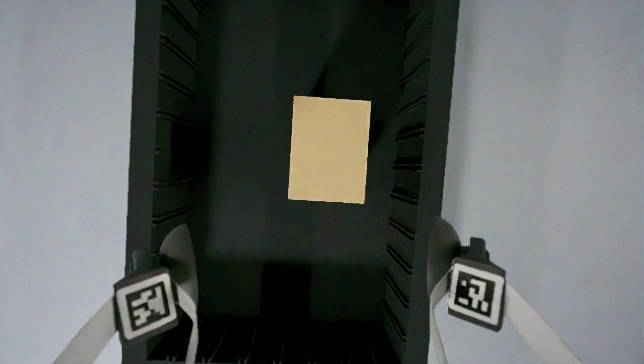

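>>> {"api": "execute_actions", "payload": {
  "actions": [
    {"r1":{"joints":{"arm_m":0.45}}}
  ],
  "cameras": []
}}

>>> {"api": "execute_actions", "payload": {
  "actions": [
    {"r1":{"joints":{"lift_m":0.93}}}
  ],
  "cameras": ["r1_wrist_camera"]
}}

>>> {"api": "execute_actions", "payload": {
  "actions": [
    {"r1":{"joints":{"gripper_m":0.02}}}
  ],
  "cameras": []
}}

>>> {"api": "execute_actions", "payload": {
  "actions": [
    {"r1":{"joints":{"lift_m":1.1}}}
  ],
  "cameras": ["r1_head_camera"]
}}

Scene clock: 74.43 s.
r1.base_odometry: x=+0.550 y=+1.000 heading=+1.991 (m, m, rad; r1's odometry frame)
r1.turned_by_wheels: +0.000 (rad since the last result)
r1.turned_by_imu: -0.001 (rad since the last result)
r1.base_tilt: forward=+0.8 right=-0.4 (deg)
r1.lidar_m: 4.43 2.38 1.82 1.78 1.88 2.70 2.22 0.71 0.93 0.91 0.96 0.77
r1.head_depth_mm: 2520 - 2826 812 679 561 505 / 2593 2882 2791 807 690 572 503 / 2674 2944 2779 834 695 583 502 / 2742 3074 2796 807 618 584 502 / 2836 3142 2764 860 676 582 512 / 2823 3154 1127 858 693 582 532 / 2968 3371 1122 857 693 581 1152
r1.base_status: not commanded
r1.joint_positions: lift_m=+1.100 arm_m=+0.450 wrist_yaw_rad=+0.000 wrist_pitch_rad=-1.495 wrist_roll_rad=-0.004 gripper_m=+0.120 head_pan_rad=-1.293 head_tilt_rad=-0.691
r1.joint_status: all done
r1.motor_effort: left_wheel=-3(3) right_wheel=+2(2) lift_m=+23(23) arm_m=+6(7) wrist_yaw_rad=-1(1) wrist_pitch_rad=-2(2) wrist_roll_rad=+0(0) gripper_m=-1(1) head_pan_rad=-2(3) head_tilt_rad=-5(5) (%)
r1.hand_pose: x=-0.0216 y=-0.5899 z=+0.9811 quat_wxyz=(+0.520, +0.482, -0.517, -0.480) (m; r1's base frame)
r1.wrist_depth_mm: 355 360 337 327 300 374 378 / 359 308 361 363 340 373 382 / 360 317 367 369 335 384 385 / 365 324 366 254 361 391 391 / 364 366 371 256 359 386 390 / 367 376 372 379 347 385 399 / 369 338 381 381 359 396 402
r2.base_odometry: x=+0.000 y=+0.000 heading=+0.000 (m, m, rad; r2's odometry frame)
r2.turned_by_wheels: +0.000 (rad since the last result)
r2.turned_by_imu: +0.000 (rad since the last result)
r2.base_tilt: forward=+0.6 right=-0.1 (deg)
r2.lidar_m: 1.76 5.55 1.06 0.70 0.64 0.65 0.81 1.68 3.21 4.02 4.07 1.47
r2.head_depth_mm: 3439 3613 3861 3241 2252 1767 1429 / 3574 3802 - 2998 2289 1746 1418 / 3715 - - 1617 2132 1742 1421 / 3799 - 2216 2660 2207 1733 1412 / - - 2014 2680 2119 1716 1405 / - - 1903 2856 2089 1710 1401 / - - 2133 2870 2093 1699 1383
r2.base_status: not commanded
r2.joint_positions: lift_m=+0.504 arm_m=+0.001 wrist_yaw_rad=+2.790 wrist_pitch_rad=-0.507 wrist_roll_rad=+0.016 gripper_m=+0.037 head_pan_rad=-0.493 head_tilt_rad=-0.395
r2.joint_status: not commanded
r2.motor_effort: left_wheel=+1(0) right_wheel=-1(1) lift_m=+20(21) arm_m=+0(0) wrist_yaw_rad=+0(1) wrist_pitch_rad=+5(5) wrist_roll_rad=+0(1) gripper_m=+1(0) head_pan_rad=-3(4) head_tilt_rad=-2(2) (%)
r2.hand_pose: x=+0.0519 y=+0.0534 z=+0.4972 quat_wxyz=(+0.295, +0.710, +0.053, +0.637) (m; r2's base frame)
r2.wrist_depth_mm: 591 685 894 - - - - / - 726 937 - - - - / - 761 - - - - - / - 847 952 969 968 942 940 / 657 852 849 837 834 810 794 / 699 - - 713 - 709 690 / 638 639 639 637 630 615 627
pictures: none
No camera images: the call's "cameras" was empty. Leave "cameras" out to get every camera's image.

Scene clock: 77.00 s.
r1.base_odometry: x=+0.550 y=+1.000 heading=+1.991 (m, m, rad; r1's odometry frame)
r1.turned_by_wheels: +0.000 (rad since the last result)
r1.turned_by_imu: +0.000 (rad since the last result)
r1.base_tilt: forward=+0.8 right=-0.5 (deg)
r1.lidar_m: 4.44 2.36 1.82 1.79 1.89 2.69 2.23 0.71 0.93 0.91 0.96 0.77
r1.head_depth_mm: 2527 2722 2591 829 678 560 504 / 2627 2870 2940 675 691 572 503 / 2676 2985 2797 832 695 584 503 / 2733 3019 2777 808 618 584 503 / 2810 3154 2760 862 677 584 511 / 2815 3138 1127 859 694 582 532 / 2939 3375 1126 856 693 581 1153
r1.base_status: not commanded
r1.joint_positions: lift_m=+0.930 arm_m=+0.450 wrist_yaw_rad=+0.000 wrist_pitch_rad=-1.495 wrist_roll_rad=-0.004 gripper_m=+0.120 head_pan_rad=-1.293 head_tilt_rad=-0.691
r1.joint_status: all done
r1.motor_effort: left_wheel=-4(5) right_wheel=+3(6) lift_m=+12(23) arm_m=+6(6) wrist_yaw_rad=-1(0) wrist_pitch_rad=-2(2) wrist_roll_rad=+0(1) gripper_m=-2(2) head_pan_rad=-1(3) head_tilt_rad=-6(6) (%)
r1.hand_pose: x=-0.0216 y=-0.5899 z=+0.8117 quat_wxyz=(+0.520, +0.482, -0.517, -0.480) (m; r1's base frame)
r1.wrist_depth_mm: 166 194 196 200 202 179 121 / 167 198 199 200 203 177 122 / 170 199 201 205 205 173 123 / 175 200 84 83 82 172 124 / 178 203 84 84 83 165 125 / 180 202 85 84 84 146 126 / 177 206 86 85 84 168 127
r2.base_odometry: x=+0.000 y=+0.000 heading=+0.000 (m, m, rad; r2's odometry frame)
r2.turned_by_wheels: +0.000 (rad since the last result)
r2.turned_by_imu: +0.000 (rad since the last result)
r2.base_tilt: forward=+0.6 right=-0.2 (deg)
r2.lidar_m: 1.76 5.53 1.06 0.70 0.64 0.65 0.81 1.68 3.21 4.02 4.08 1.47
r2.head_depth_mm: 3401 3697 3805 3191 2266 1756 1426 / 3557 3771 - 2997 2243 1733 1425 / 3695 - - 1621 2147 1738 1405 / 3902 - 2217 2630 2204 1736 1419 / - - 1995 2699 2130 1718 1401 / - - 1890 2891 2119 1710 1391 / - - 2107 2863 2094 1705 1397
r2.base_status: not commanded
r2.joint_positions: lift_m=+0.504 arm_m=+0.001 wrist_yaw_rad=+2.790 wrist_pitch_rad=-0.507 wrist_roll_rad=+0.016 gripper_m=+0.037 head_pan_rad=-0.493 head_tilt_rad=-0.395
r2.joint_status: not commanded
r2.motor_effort: left_wheel=+1(1) right_wheel=+0(0) lift_m=+21(21) arm_m=+0(1) wrist_yaw_rad=+1(1) wrist_pitch_rad=+5(4) wrist_roll_rad=+0(0) gripper_m=+0(0) head_pan_rad=-4(5) head_tilt_rad=-2(2) (%)
r2.hand_pose: x=+0.0519 y=+0.0534 z=+0.4972 quat_wxyz=(+0.295, +0.710, +0.053, +0.637) (m; r2's base frame)
r2.wrist_depth_mm: 586 685 879 - - - - / - 719 952 - - - - / - 778 - - - - - / - 846 944 986 957 946 943 / 657 857 844 825 827 817 808 / 689 - - 720 - 705 697 / 650 635 638 631 627 631 625
pictures: r1_wrist_camera
Images, in order (width x height): r1_wrist_camera 644x364.

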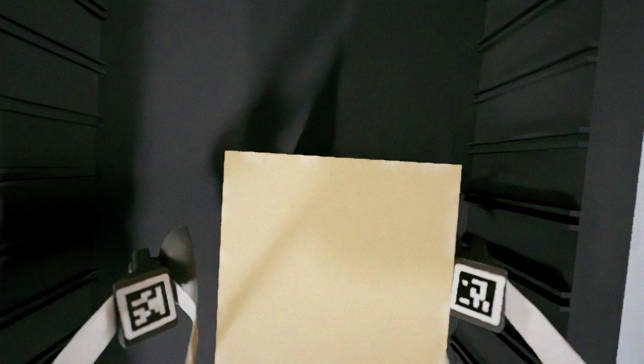

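Scene clock: 78.50 s.
r1.base_odometry: x=+0.550 y=+1.000 heading=+1.991 (m, m, rad; r1's odometry frame)
r1.turned_by_wheels: +0.000 (rad since the last result)
r1.turned_by_imu: +0.000 (rad since the last result)
r1.base_tilt: forward=+0.8 right=-0.6 (deg)
r1.lidar_m: 4.43 2.37 1.83 1.78 1.89 2.70 2.23 0.71 0.93 0.91 0.96 0.77
r1.head_depth_mm: 2534 2711 2565 827 678 561 504 / 2601 2880 2899 673 691 573 503 / 2674 2973 2793 843 696 584 503 / 2774 3052 2777 809 618 583 501 / 2806 3155 2784 862 677 583 513 / 2801 3149 1124 858 693 582 532 / 2953 3385 1122 859 692 580 1154
r1.base_status: not commanded
r1.joint_positions: lift_m=+0.930 arm_m=+0.450 wrist_yaw_rad=+0.000 wrist_pitch_rad=-1.495 wrist_roll_rad=-0.004 gripper_m=+0.022 head_pan_rad=-1.293 head_tilt_rad=-0.691
r1.joint_status: all done
r1.motor_effort: left_wheel=-4(4) right_wheel=+4(4) lift_m=+12(12) arm_m=+6(5) wrist_yaw_rad=-1(1) wrist_pitch_rad=-2(2) wrist_roll_rad=+0(0) gripper_m=-37(100) head_pan_rad=-2(2) head_tilt_rad=-6(5) (%)
r1.hand_pose: x=-0.0216 y=-0.5899 z=+0.8117 quat_wxyz=(+0.520, +0.482, -0.517, -0.480) (m; r1's base frame)
r1.wrist_depth_mm: 167 196 198 201 201 179 121 / 169 199 198 202 204 176 122 / 170 198 201 203 205 174 123 / 175 201 84 82 81 170 124 / 178 202 84 83 82 166 126 / 183 204 85 84 82 149 126 / 177 206 86 84 83 173 127
r2.base_odometry: x=+0.000 y=+0.000 heading=+0.000 (m, m, rad; r2's odometry frame)
r2.turned_by_wheels: +0.000 (rad since the last result)
r2.turned_by_imu: +0.000 (rad since the last result)
r2.base_tilt: forward=+0.5 right=-0.1 (deg)
r2.lidar_m: 1.76 5.54 1.06 0.70 0.64 0.65 0.81 1.68 3.20 4.01 4.08 1.47
r2.head_depth_mm: 3417 3609 3809 3194 2269 1751 1439 / 3600 3825 - 2963 2271 1748 1425 / 3667 - - 1616 2138 1738 1419 / 3821 - 2218 2675 2213 1716 1410 / - - 2018 2732 2112 1711 1400 / - - 1887 2874 2108 1704 1398 / - - 2087 2877 2086 1697 1393
r2.base_status: not commanded
r2.joint_positions: lift_m=+0.504 arm_m=+0.001 wrist_yaw_rad=+2.790 wrist_pitch_rad=-0.507 wrist_roll_rad=+0.016 gripper_m=+0.037 head_pan_rad=-0.493 head_tilt_rad=-0.395
r2.joint_status: not commanded
r2.motor_effort: left_wheel=+1(1) right_wheel=-1(1) lift_m=+21(21) arm_m=+0(1) wrist_yaw_rad=+0(0) wrist_pitch_rad=+5(5) wrist_roll_rad=+0(0) gripper_m=+0(0) head_pan_rad=-4(5) head_tilt_rad=-2(2) (%)
r2.hand_pose: x=+0.0519 y=+0.0534 z=+0.4972 quat_wxyz=(+0.295, +0.710, +0.053, +0.637) (m; r2's base frame)
r2.wrist_depth_mm: 593 688 871 - - - - / - 728 943 - - - - / - 772 - - - - - / - 840 955 991 974 944 937 / 664 855 849 821 833 822 808 / 693 - - 717 - 709 702 / 652 647 651 637 633 622 628
pictures: none
No camera images: the call's "cameras" was empty. Leave "cameras" out to get every camera's image.

Scene clock: 80.87 s.
r1.base_odometry: x=+0.550 y=+1.000 heading=+1.991 (m, m, rad; r1's odometry frame)
r1.turned_by_wheels: +0.000 (rad since the last result)
r1.turned_by_imu: +0.000 (rad since the last result)
r1.base_tilt: forward=+0.8 right=-0.6 (deg)
r1.lidar_m: 4.43 2.38 1.82 1.79 1.88 2.68 2.22 0.71 0.93 0.91 0.96 0.77
r1.head_depth_mm: 2522 - 572 817 679 561 503 / 2584 2887 851 834 698 573 502 / 2679 2987 2790 832 695 585 503 / 2741 3045 2808 807 618 583 502 / 2840 3142 2785 861 678 582 513 / 2825 3155 1127 862 693 583 532 / 2999 3333 1125 856 692 581 1155
r1.base_status: not commanded
r1.joint_positions: lift_m=+1.100 arm_m=+0.450 wrist_yaw_rad=+0.000 wrist_pitch_rad=-1.497 wrist_roll_rad=-0.004 gripper_m=+0.033 head_pan_rad=-1.293 head_tilt_rad=-0.691
r1.joint_status: all done
r1.on_its_own: gripper_m is held at +0.031, not at your +0.020, by its stall guard, which is still easing
r1.motor_effort: left_wheel=-3(5) right_wheel=+2(4) lift_m=+24(25) arm_m=+5(6) wrist_yaw_rad=-1(1) wrist_pitch_rad=-1(2) wrist_roll_rad=+0(0) gripper_m=-32(36) head_pan_rad=-2(1) head_tilt_rad=-5(6) (%)
r1.hand_pose: x=-0.0216 y=-0.5895 z=+0.9810 quat_wxyz=(+0.519, +0.482, -0.517, -0.481) (m; r1's base frame)
r1.wrist_depth_mm: 353 303 340 327 299 374 371 / 353 305 361 365 340 375 385 / 361 317 368 372 370 385 383 / 370 323 87 85 82 385 391 / 370 334 88 85 82 387 397 / 376 370 88 85 83 390 398 / 374 317 89 86 84 398 403
r2.base_odometry: x=+0.000 y=+0.000 heading=+0.000 (m, m, rad; r2's odometry frame)
r2.turned_by_wheels: +0.000 (rad since the last result)
r2.turned_by_imu: +0.000 (rad since the last result)
r2.base_tilt: forward=+0.6 right=-0.2 (deg)
r2.lidar_m: 1.76 5.53 1.06 0.70 0.64 0.65 0.81 1.69 3.22 4.02 4.08 1.47
r2.head_depth_mm: 3426 3554 3862 3186 2272 1754 1431 / 3554 3818 - 2961 2262 1746 1430 / 3603 - - 1618 2139 1736 1414 / 3904 - 2203 2663 2204 1710 1408 / - - 2007 2682 2121 1710 1393 / - 2014 1904 2921 2095 1708 1400 / - - 2124 2907 2090 1703 1394
r2.base_status: not commanded
r2.joint_positions: lift_m=+0.504 arm_m=+0.001 wrist_yaw_rad=+2.790 wrist_pitch_rad=-0.507 wrist_roll_rad=+0.016 gripper_m=+0.037 head_pan_rad=-0.493 head_tilt_rad=-0.395
r2.joint_status: not commanded
r2.motor_effort: left_wheel=+1(1) right_wheel=-1(0) lift_m=+21(21) arm_m=-1(0) wrist_yaw_rad=+1(0) wrist_pitch_rad=+4(5) wrist_roll_rad=+0(1) gripper_m=-1(0) head_pan_rad=-5(5) head_tilt_rad=-2(2) (%)
r2.hand_pose: x=+0.0519 y=+0.0534 z=+0.4972 quat_wxyz=(+0.295, +0.710, +0.053, +0.637) (m; r2's base frame)
r2.wrist_depth_mm: 584 682 887 - - - - / - 725 916 - - - - / - 787 988 - - - - / - 850 963 987 988 949 959 / 666 861 856 825 842 812 808 / 693 - - 714 - 716 709 / 650 632 645 627 633 626 626
pictures: r1_head_camera (sideways: a quarter turn clockwise sets it upright)
Images, in order (width x height): r1_head_camera 896x504.

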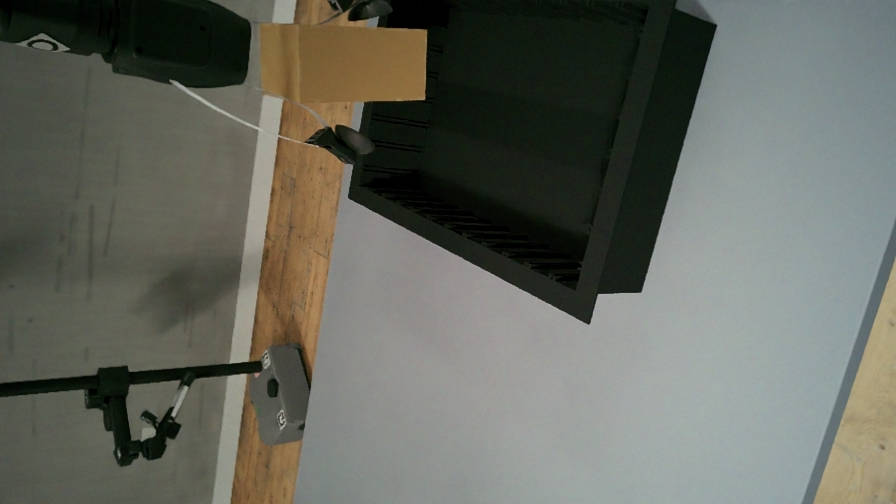

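>>> {"api": "execute_actions", "payload": {
  "actions": [
    {"r1":{"base":{"rotate_rad":-0.24},"joints":{"gripper_m":0.03,"arm_m":0.0,"head_pan_rad":-2.2,"head_tilt_rad":-0.4}}}
  ],
  "cameras": []
}}

>>> {"api": "execute_actions", "payload": {
  "actions": [
    {"r1":{"base":{"translate_m":-0.8},"joints":{"wrist_pitch_rad":0.0}}}
  ],
  "cameras": []
}}

>>> {"api": "execute_actions", "payload": {
  "actions": [
    {"r1":{"base":{"rotate_rad":0.21}}}
  ],
  "cameras": []
}}

>>> {"api": "execute_actions", "payload": {
  "actions": [
    {"r1":{"base":{"translate_m":-1.0}}}
  ],
  "cameras": ["r1_head_camera"]
}}

Scene clock: 104.27 s.
r1.base_odometry: x=+0.550 y=+1.000 heading=+1.751 (m, m, rad; r1's odometry frame)
r1.turned_by_wheels: -0.240 (rad since the last result)
r1.turned_by_imu: -0.244 (rad since the last result)
r1.base_tilt: forward=+0.7 right=-0.6 (deg)
r1.lidar_m: 0.77 3.17 1.98 1.78 1.79 2.17 4.21 0.71 1.01 0.91 0.91 1.11
r1.head_depth_mm: - - - 3144 2411 785 1401 / - - - 3249 2513 758 666 / - - - 3318 - 687 610 / - - - - - - 610 / - - - - - - 578 / - - - - - - - / - - - - - - -
r1.base_status: done
r1.joint_positions: lift_m=+1.100 arm_m=+0.000 wrist_yaw_rad=+0.000 wrist_pitch_rad=-1.497 wrist_roll_rad=-0.004 gripper_m=+0.049 head_pan_rad=-2.193 head_tilt_rad=-0.408
r1.joint_status: gripper_m off_target (ended at +0.049, target +0.030); the others done
r1.on_its_own: gripper_m is held at +0.047, not at your +0.030, by its stall guard, which is still easing
r1.motor_effort: left_wheel=+1(7) right_wheel=-2(8) lift_m=+24(24) arm_m=-5(7) wrist_yaw_rad=-1(0) wrist_pitch_rad=-1(1) wrist_roll_rad=+0(0) gripper_m=-25(100) head_pan_rad=+0(25) head_tilt_rad=+4(27) (%)
r1.hand_pose: x=-0.0216 y=-0.1403 z=+0.9810 quat_wxyz=(+0.519, +0.482, -0.517, -0.481) (m; r1's base frame)
r1.wrist_depth_mm: 358 365 368 367 376 377 372 / 359 365 364 368 377 380 - / 362 363 368 - - - - / 851 - 87 84 82 - - / - - 88 85 83 - - / - - 88 86 83 - - / - - 89 86 83 - -
r2.base_odometry: x=+0.000 y=+0.000 heading=+0.000 (m, m, rad; r2's odometry frame)
r2.turned_by_wheels: +0.000 (rad since the last result)
r2.turned_by_imu: -0.001 (rad since the last result)
r2.base_tilt: forward=+0.6 right=-0.3 (deg)
r2.lidar_m: 1.77 5.55 1.06 0.70 0.64 0.65 0.81 1.69 3.21 3.99 4.08 1.46
r2.head_depth_mm: 3370 3636 3872 3204 2260 1757 1425 / 3638 3804 - 3004 2262 1736 1423 / 3696 - - 1612 2142 1722 1418 / 3839 - 2194 2662 2220 1724 1399 / - - 2029 2698 2130 1715 1405 / - - 1889 2865 2100 1711 1394 / - - 2073 2858 2097 1697 1395
r2.base_status: not commanded
r2.joint_positions: lift_m=+0.504 arm_m=+0.001 wrist_yaw_rad=+2.790 wrist_pitch_rad=-0.507 wrist_roll_rad=+0.016 gripper_m=+0.037 head_pan_rad=-0.493 head_tilt_rad=-0.395
r2.joint_status: not commanded
r2.motor_effort: left_wheel=+1(1) right_wheel=-1(1) lift_m=+21(21) arm_m=+0(1) wrist_yaw_rad=+1(1) wrist_pitch_rad=+5(5) wrist_roll_rad=+0(0) gripper_m=-1(1) head_pan_rad=-5(4) head_tilt_rad=-2(2) (%)
r2.hand_pose: x=+0.0519 y=+0.0534 z=+0.4972 quat_wxyz=(+0.295, +0.710, +0.053, +0.637) (m; r2's base frame)
r2.wrist_depth_mm: 585 683 871 - - - - / - 728 947 - - - - / - 770 - - - - - / - 853 940 973 962 968 942 / 655 854 845 834 843 819 806 / 700 - - 713 - 704 712 / 654 635 634 635 632 627 622
pictures: none
No camera images: the call's "cameras" was empty. Leave "cameras" out to get every camera's image.

Scene clock: 113.60 s.
r1.base_odometry: x=+0.693 y=+0.213 heading=+1.751 (m, m, rad; r1's odometry frame)
r1.turned_by_wheels: +0.000 (rad since the last result)
r1.turned_by_imu: -0.003 (rad since the last result)
r1.base_tilt: forward=+0.8 right=-0.5 (deg)
r1.lidar_m: 1.57 2.87 1.82 1.64 1.65 1.99 3.59 1.52 3.50 1.08 0.41 1.28
r1.head_depth_mm: - - - 3147 2434 1840 1470 / - - - 3111 2120 1778 1474 / - - - 3349 - 1664 1477 / - - - - - - 1460 / - - - - - - 1398 / - - - - - - - / - - - - - - 1434
r1.base_status: done
r1.joint_positions: lift_m=+1.100 arm_m=+0.000 wrist_yaw_rad=+0.000 wrist_pitch_rad=-0.045 wrist_roll_rad=-0.003 gripper_m=+0.051 head_pan_rad=-2.193 head_tilt_rad=-0.408
r1.joint_status: all done
r1.on_its_own: gripper_m is held at +0.051, not at your +0.030, by its stall guard, which is not easing now
r1.motor_effort: left_wheel=+2(4) right_wheel=-1(6) lift_m=+23(24) arm_m=-3(5) wrist_yaw_rad=-1(3) wrist_pitch_rad=+18(19) wrist_roll_rad=+0(2) gripper_m=-9(24) head_pan_rad=-2(1) head_tilt_rad=+3(4) (%)
r1.hand_pose: x=-0.0214 y=-0.4001 z=+1.2028 quat_wxyz=(+0.708, +0.016, -0.705, -0.016) (m; r1's base frame)
r1.wrist_depth_mm: - - - - - - - / - - - - - - - / - - - - - - - / - - - - - - - / - - - - - - - / - - 140 135 - - - / 772 783 126 119 - - -
r2.base_odometry: x=+0.000 y=+0.000 heading=+0.000 (m, m, rad; r2's odometry frame)
r2.turned_by_wheels: +0.000 (rad since the last result)
r2.turned_by_imu: -0.001 (rad since the last result)
r2.base_tilt: forward=+0.5 right=-0.2 (deg)
r2.lidar_m: 1.77 5.55 1.06 0.70 0.64 0.65 0.81 1.68 3.19 3.99 4.08 1.46
r2.head_depth_mm: 3369 3587 3869 3237 2308 1764 1435 / 3550 3787 - 3015 2241 1743 1422 / 3728 - - 1621 2144 1735 1410 / 3881 - 2207 2671 2218 1738 1404 / - - 2043 2770 2121 1710 1409 / - - 1894 2908 2112 1710 1401 / - - 2142 2852 2103 1702 1389
r2.base_status: not commanded
r2.joint_positions: lift_m=+0.504 arm_m=+0.001 wrist_yaw_rad=+2.790 wrist_pitch_rad=-0.507 wrist_roll_rad=+0.016 gripper_m=+0.037 head_pan_rad=-0.493 head_tilt_rad=-0.395
r2.joint_status: not commanded
r2.motor_effort: left_wheel=+1(0) right_wheel=-1(1) lift_m=+20(21) arm_m=+0(0) wrist_yaw_rad=+1(0) wrist_pitch_rad=+5(5) wrist_roll_rad=+0(0) gripper_m=+0(1) head_pan_rad=-3(4) head_tilt_rad=-2(2) (%)
r2.hand_pose: x=+0.0519 y=+0.0534 z=+0.4972 quat_wxyz=(+0.295, +0.710, +0.053, +0.637) (m; r2's base frame)
r2.wrist_depth_mm: 588 692 881 - - - - / - 725 959 - - - - / - 763 - - - - - / - 853 948 974 959 944 941 / 651 845 840 827 839 820 824 / 695 - - 724 - 721 701 / 651 641 643 630 632 631 629
pictures: none
No camera images: the call's "cameras" was empty. Leave "cameras" out to get every camera's image.

Scene clock: 114.83 s.
r1.base_odometry: x=+0.693 y=+0.213 heading=+1.961 (m, m, rad; r1's odometry frame)
r1.turned_by_wheels: +0.210 (rad since the last result)
r1.turned_by_imu: +0.212 (rad since the last result)
r1.base_tilt: forward=+0.9 right=-0.6 (deg)
r1.lidar_m: 5.23 2.27 1.69 1.64 1.71 2.40 3.59 1.54 3.27 0.41 0.42 1.54
r1.head_depth_mm: - - - 3167 2416 1833 1467 / - - - 3271 2470 1806 1478 / - - - 3367 - 1646 1477 / - - - - - - 1456 / - - - - - - 1395 / - - - - - - - / - - - - - - 1431
r1.base_status: done
r1.joint_positions: lift_m=+1.100 arm_m=+0.000 wrist_yaw_rad=+0.000 wrist_pitch_rad=-0.045 wrist_roll_rad=-0.003 gripper_m=+0.051 head_pan_rad=-2.193 head_tilt_rad=-0.408
r1.joint_status: not commanded
r1.on_its_own: gripper_m is held at +0.051, not at your +0.030, by its stall guard, which is not easing now
r1.motor_effort: left_wheel=-3(8) right_wheel=+3(5) lift_m=+23(23) arm_m=-3(3) wrist_yaw_rad=+0(1) wrist_pitch_rad=+18(18) wrist_roll_rad=+0(0) gripper_m=-9(10) head_pan_rad=-2(1) head_tilt_rad=+3(4) (%)
r1.hand_pose: x=-0.0214 y=-0.4001 z=+1.2028 quat_wxyz=(+0.708, +0.016, -0.705, -0.016) (m; r1's base frame)
r1.wrist_depth_mm: - - - - - - - / - - - - - - - / - - - - - - - / - - - - - - - / - - - - - - - / - - 141 136 - - - / 790 785 127 120 - - -
r2.base_odometry: x=+0.000 y=+0.000 heading=+0.000 (m, m, rad; r2's odometry frame)
r2.turned_by_wheels: +0.000 (rad since the last result)
r2.turned_by_imu: +0.000 (rad since the last result)
r2.base_tilt: forward=+0.5 right=-0.1 (deg)
r2.lidar_m: 1.77 5.53 1.06 0.70 0.64 0.65 0.81 1.69 3.21 4.01 4.07 1.47
r2.head_depth_mm: 3444 3651 3873 3240 2283 1756 1428 / 3477 3733 - 3006 2246 1753 1426 / 3718 - - 1605 2137 1725 1420 / 3805 - 2223 2665 2206 1726 1411 / - - 2025 2807 2106 1715 1405 / - - 1901 2925 2104 1702 1404 / - - 2104 2875 2082 1698 1393
r2.base_status: not commanded
r2.joint_positions: lift_m=+0.504 arm_m=+0.001 wrist_yaw_rad=+2.790 wrist_pitch_rad=-0.507 wrist_roll_rad=+0.016 gripper_m=+0.037 head_pan_rad=-0.493 head_tilt_rad=-0.395
r2.joint_status: not commanded
r2.motor_effort: left_wheel=+1(1) right_wheel=-1(1) lift_m=+20(21) arm_m=-1(0) wrist_yaw_rad=+1(1) wrist_pitch_rad=+5(4) wrist_roll_rad=+0(0) gripper_m=-1(0) head_pan_rad=-3(5) head_tilt_rad=-2(2) (%)
r2.hand_pose: x=+0.0519 y=+0.0534 z=+0.4972 quat_wxyz=(+0.295, +0.710, +0.053, +0.637) (m; r2's base frame)
r2.wrist_depth_mm: 593 691 865 - - - - / - 722 949 - - - - / - 782 - - - - - / - 859 945 990 950 934 935 / 660 857 846 834 841 821 801 / 692 - - 713 - 718 704 / 650 631 645 630 629 629 627
pictures: none
No camera images: the call's "cameras" was empty. Leave "cameras" out to get every camera's image.

Scene clock: 126.17 s.
r1.base_odometry: x=+1.073 y=-0.712 heading=+1.961 (m, m, rad; r1's odometry frame)
r1.turned_by_wheels: +0.000 (rad since the last result)
r1.turned_by_imu: -0.004 (rad since the last result)
r1.base_tilt: forward=+0.8 right=-0.7 (deg)
r1.lidar_m: 2.55 2.31 1.72 1.66 1.74 2.42 2.58 2.68 0.76 3.12 1.50 1.15
r1.head_depth_mm: - - - 3156 2416 1840 1474 / - - - 3251 2484 1814 1468 / - - - 3336 - 1660 1476 / - - - - - - 1453 / - - - - - - 1360 / - - - - - - - / - - - - - - 1432
r1.base_status: done
r1.joint_positions: lift_m=+1.100 arm_m=+0.000 wrist_yaw_rad=+0.000 wrist_pitch_rad=-0.045 wrist_roll_rad=-0.003 gripper_m=+0.051 head_pan_rad=-2.193 head_tilt_rad=-0.408
r1.joint_status: not commanded
r1.on_its_own: gripper_m is held at +0.051, not at your +0.030, by its stall guard, which is not easing now
r1.motor_effort: left_wheel=-3(8) right_wheel=+2(3) lift_m=+23(23) arm_m=-3(3) wrist_yaw_rad=+0(0) wrist_pitch_rad=+18(18) wrist_roll_rad=+0(0) gripper_m=-10(9) head_pan_rad=-2(2) head_tilt_rad=+4(4) (%)
r1.hand_pose: x=-0.0214 y=-0.4001 z=+1.2028 quat_wxyz=(+0.708, +0.016, -0.705, -0.016) (m; r1's base frame)
r1.wrist_depth_mm: - - - - - - - / - - - - - - - / - - - - - - - / - - - - - - - / - - - - - - - / - - 140 135 - - - / - - 127 119 - 514 482
r2.base_odometry: x=+0.000 y=+0.000 heading=+0.000 (m, m, rad; r2's odometry frame)
r2.turned_by_wheels: +0.000 (rad since the last result)
r2.turned_by_imu: -0.001 (rad since the last result)
r2.base_tilt: forward=+0.7 right=-0.2 (deg)
r2.lidar_m: 1.76 5.56 1.06 0.70 0.64 0.65 0.81 1.68 3.20 4.01 4.08 1.46
r2.head_depth_mm: 3405 3604 3833 3274 2281 1747 1434 / 3606 3719 - 2982 2266 1740 1413 / 3729 - - 1610 2132 1726 1409 / 3845 - 2208 2641 2222 1741 1409 / - - 2019 2743 2124 1713 1410 / - - 1912 2914 2102 1701 1390 / - - 2113 2863 2082 1704 1391
r2.base_status: not commanded
r2.joint_positions: lift_m=+0.504 arm_m=+0.001 wrist_yaw_rad=+2.790 wrist_pitch_rad=-0.507 wrist_roll_rad=+0.016 gripper_m=+0.037 head_pan_rad=-0.493 head_tilt_rad=-0.395
r2.joint_status: not commanded
r2.motor_effort: left_wheel=+1(1) right_wheel=-1(0) lift_m=+21(21) arm_m=+0(0) wrist_yaw_rad=+0(0) wrist_pitch_rad=+4(4) wrist_roll_rad=+0(0) gripper_m=+0(0) head_pan_rad=-4(4) head_tilt_rad=-1(2) (%)
r2.hand_pose: x=+0.0519 y=+0.0534 z=+0.4972 quat_wxyz=(+0.295, +0.710, +0.053, +0.637) (m; r2's base frame)
r2.wrist_depth_mm: 582 684 872 - - - - / - 723 942 - - - - / - 776 - - - - - / - 847 940 975 967 949 945 / 655 859 846 839 832 799 809 / 707 - - 720 - 717 699 / 651 635 642 631 635 628 626
pictures: r1_head_camera (sideways: a quarter turn clockwise sets it upright)
Images, in order (width x height): r1_head_camera 896x504.

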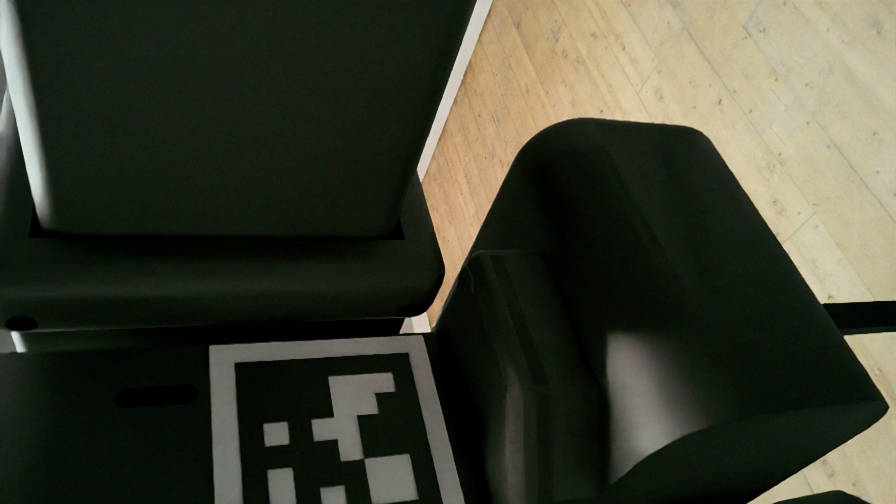

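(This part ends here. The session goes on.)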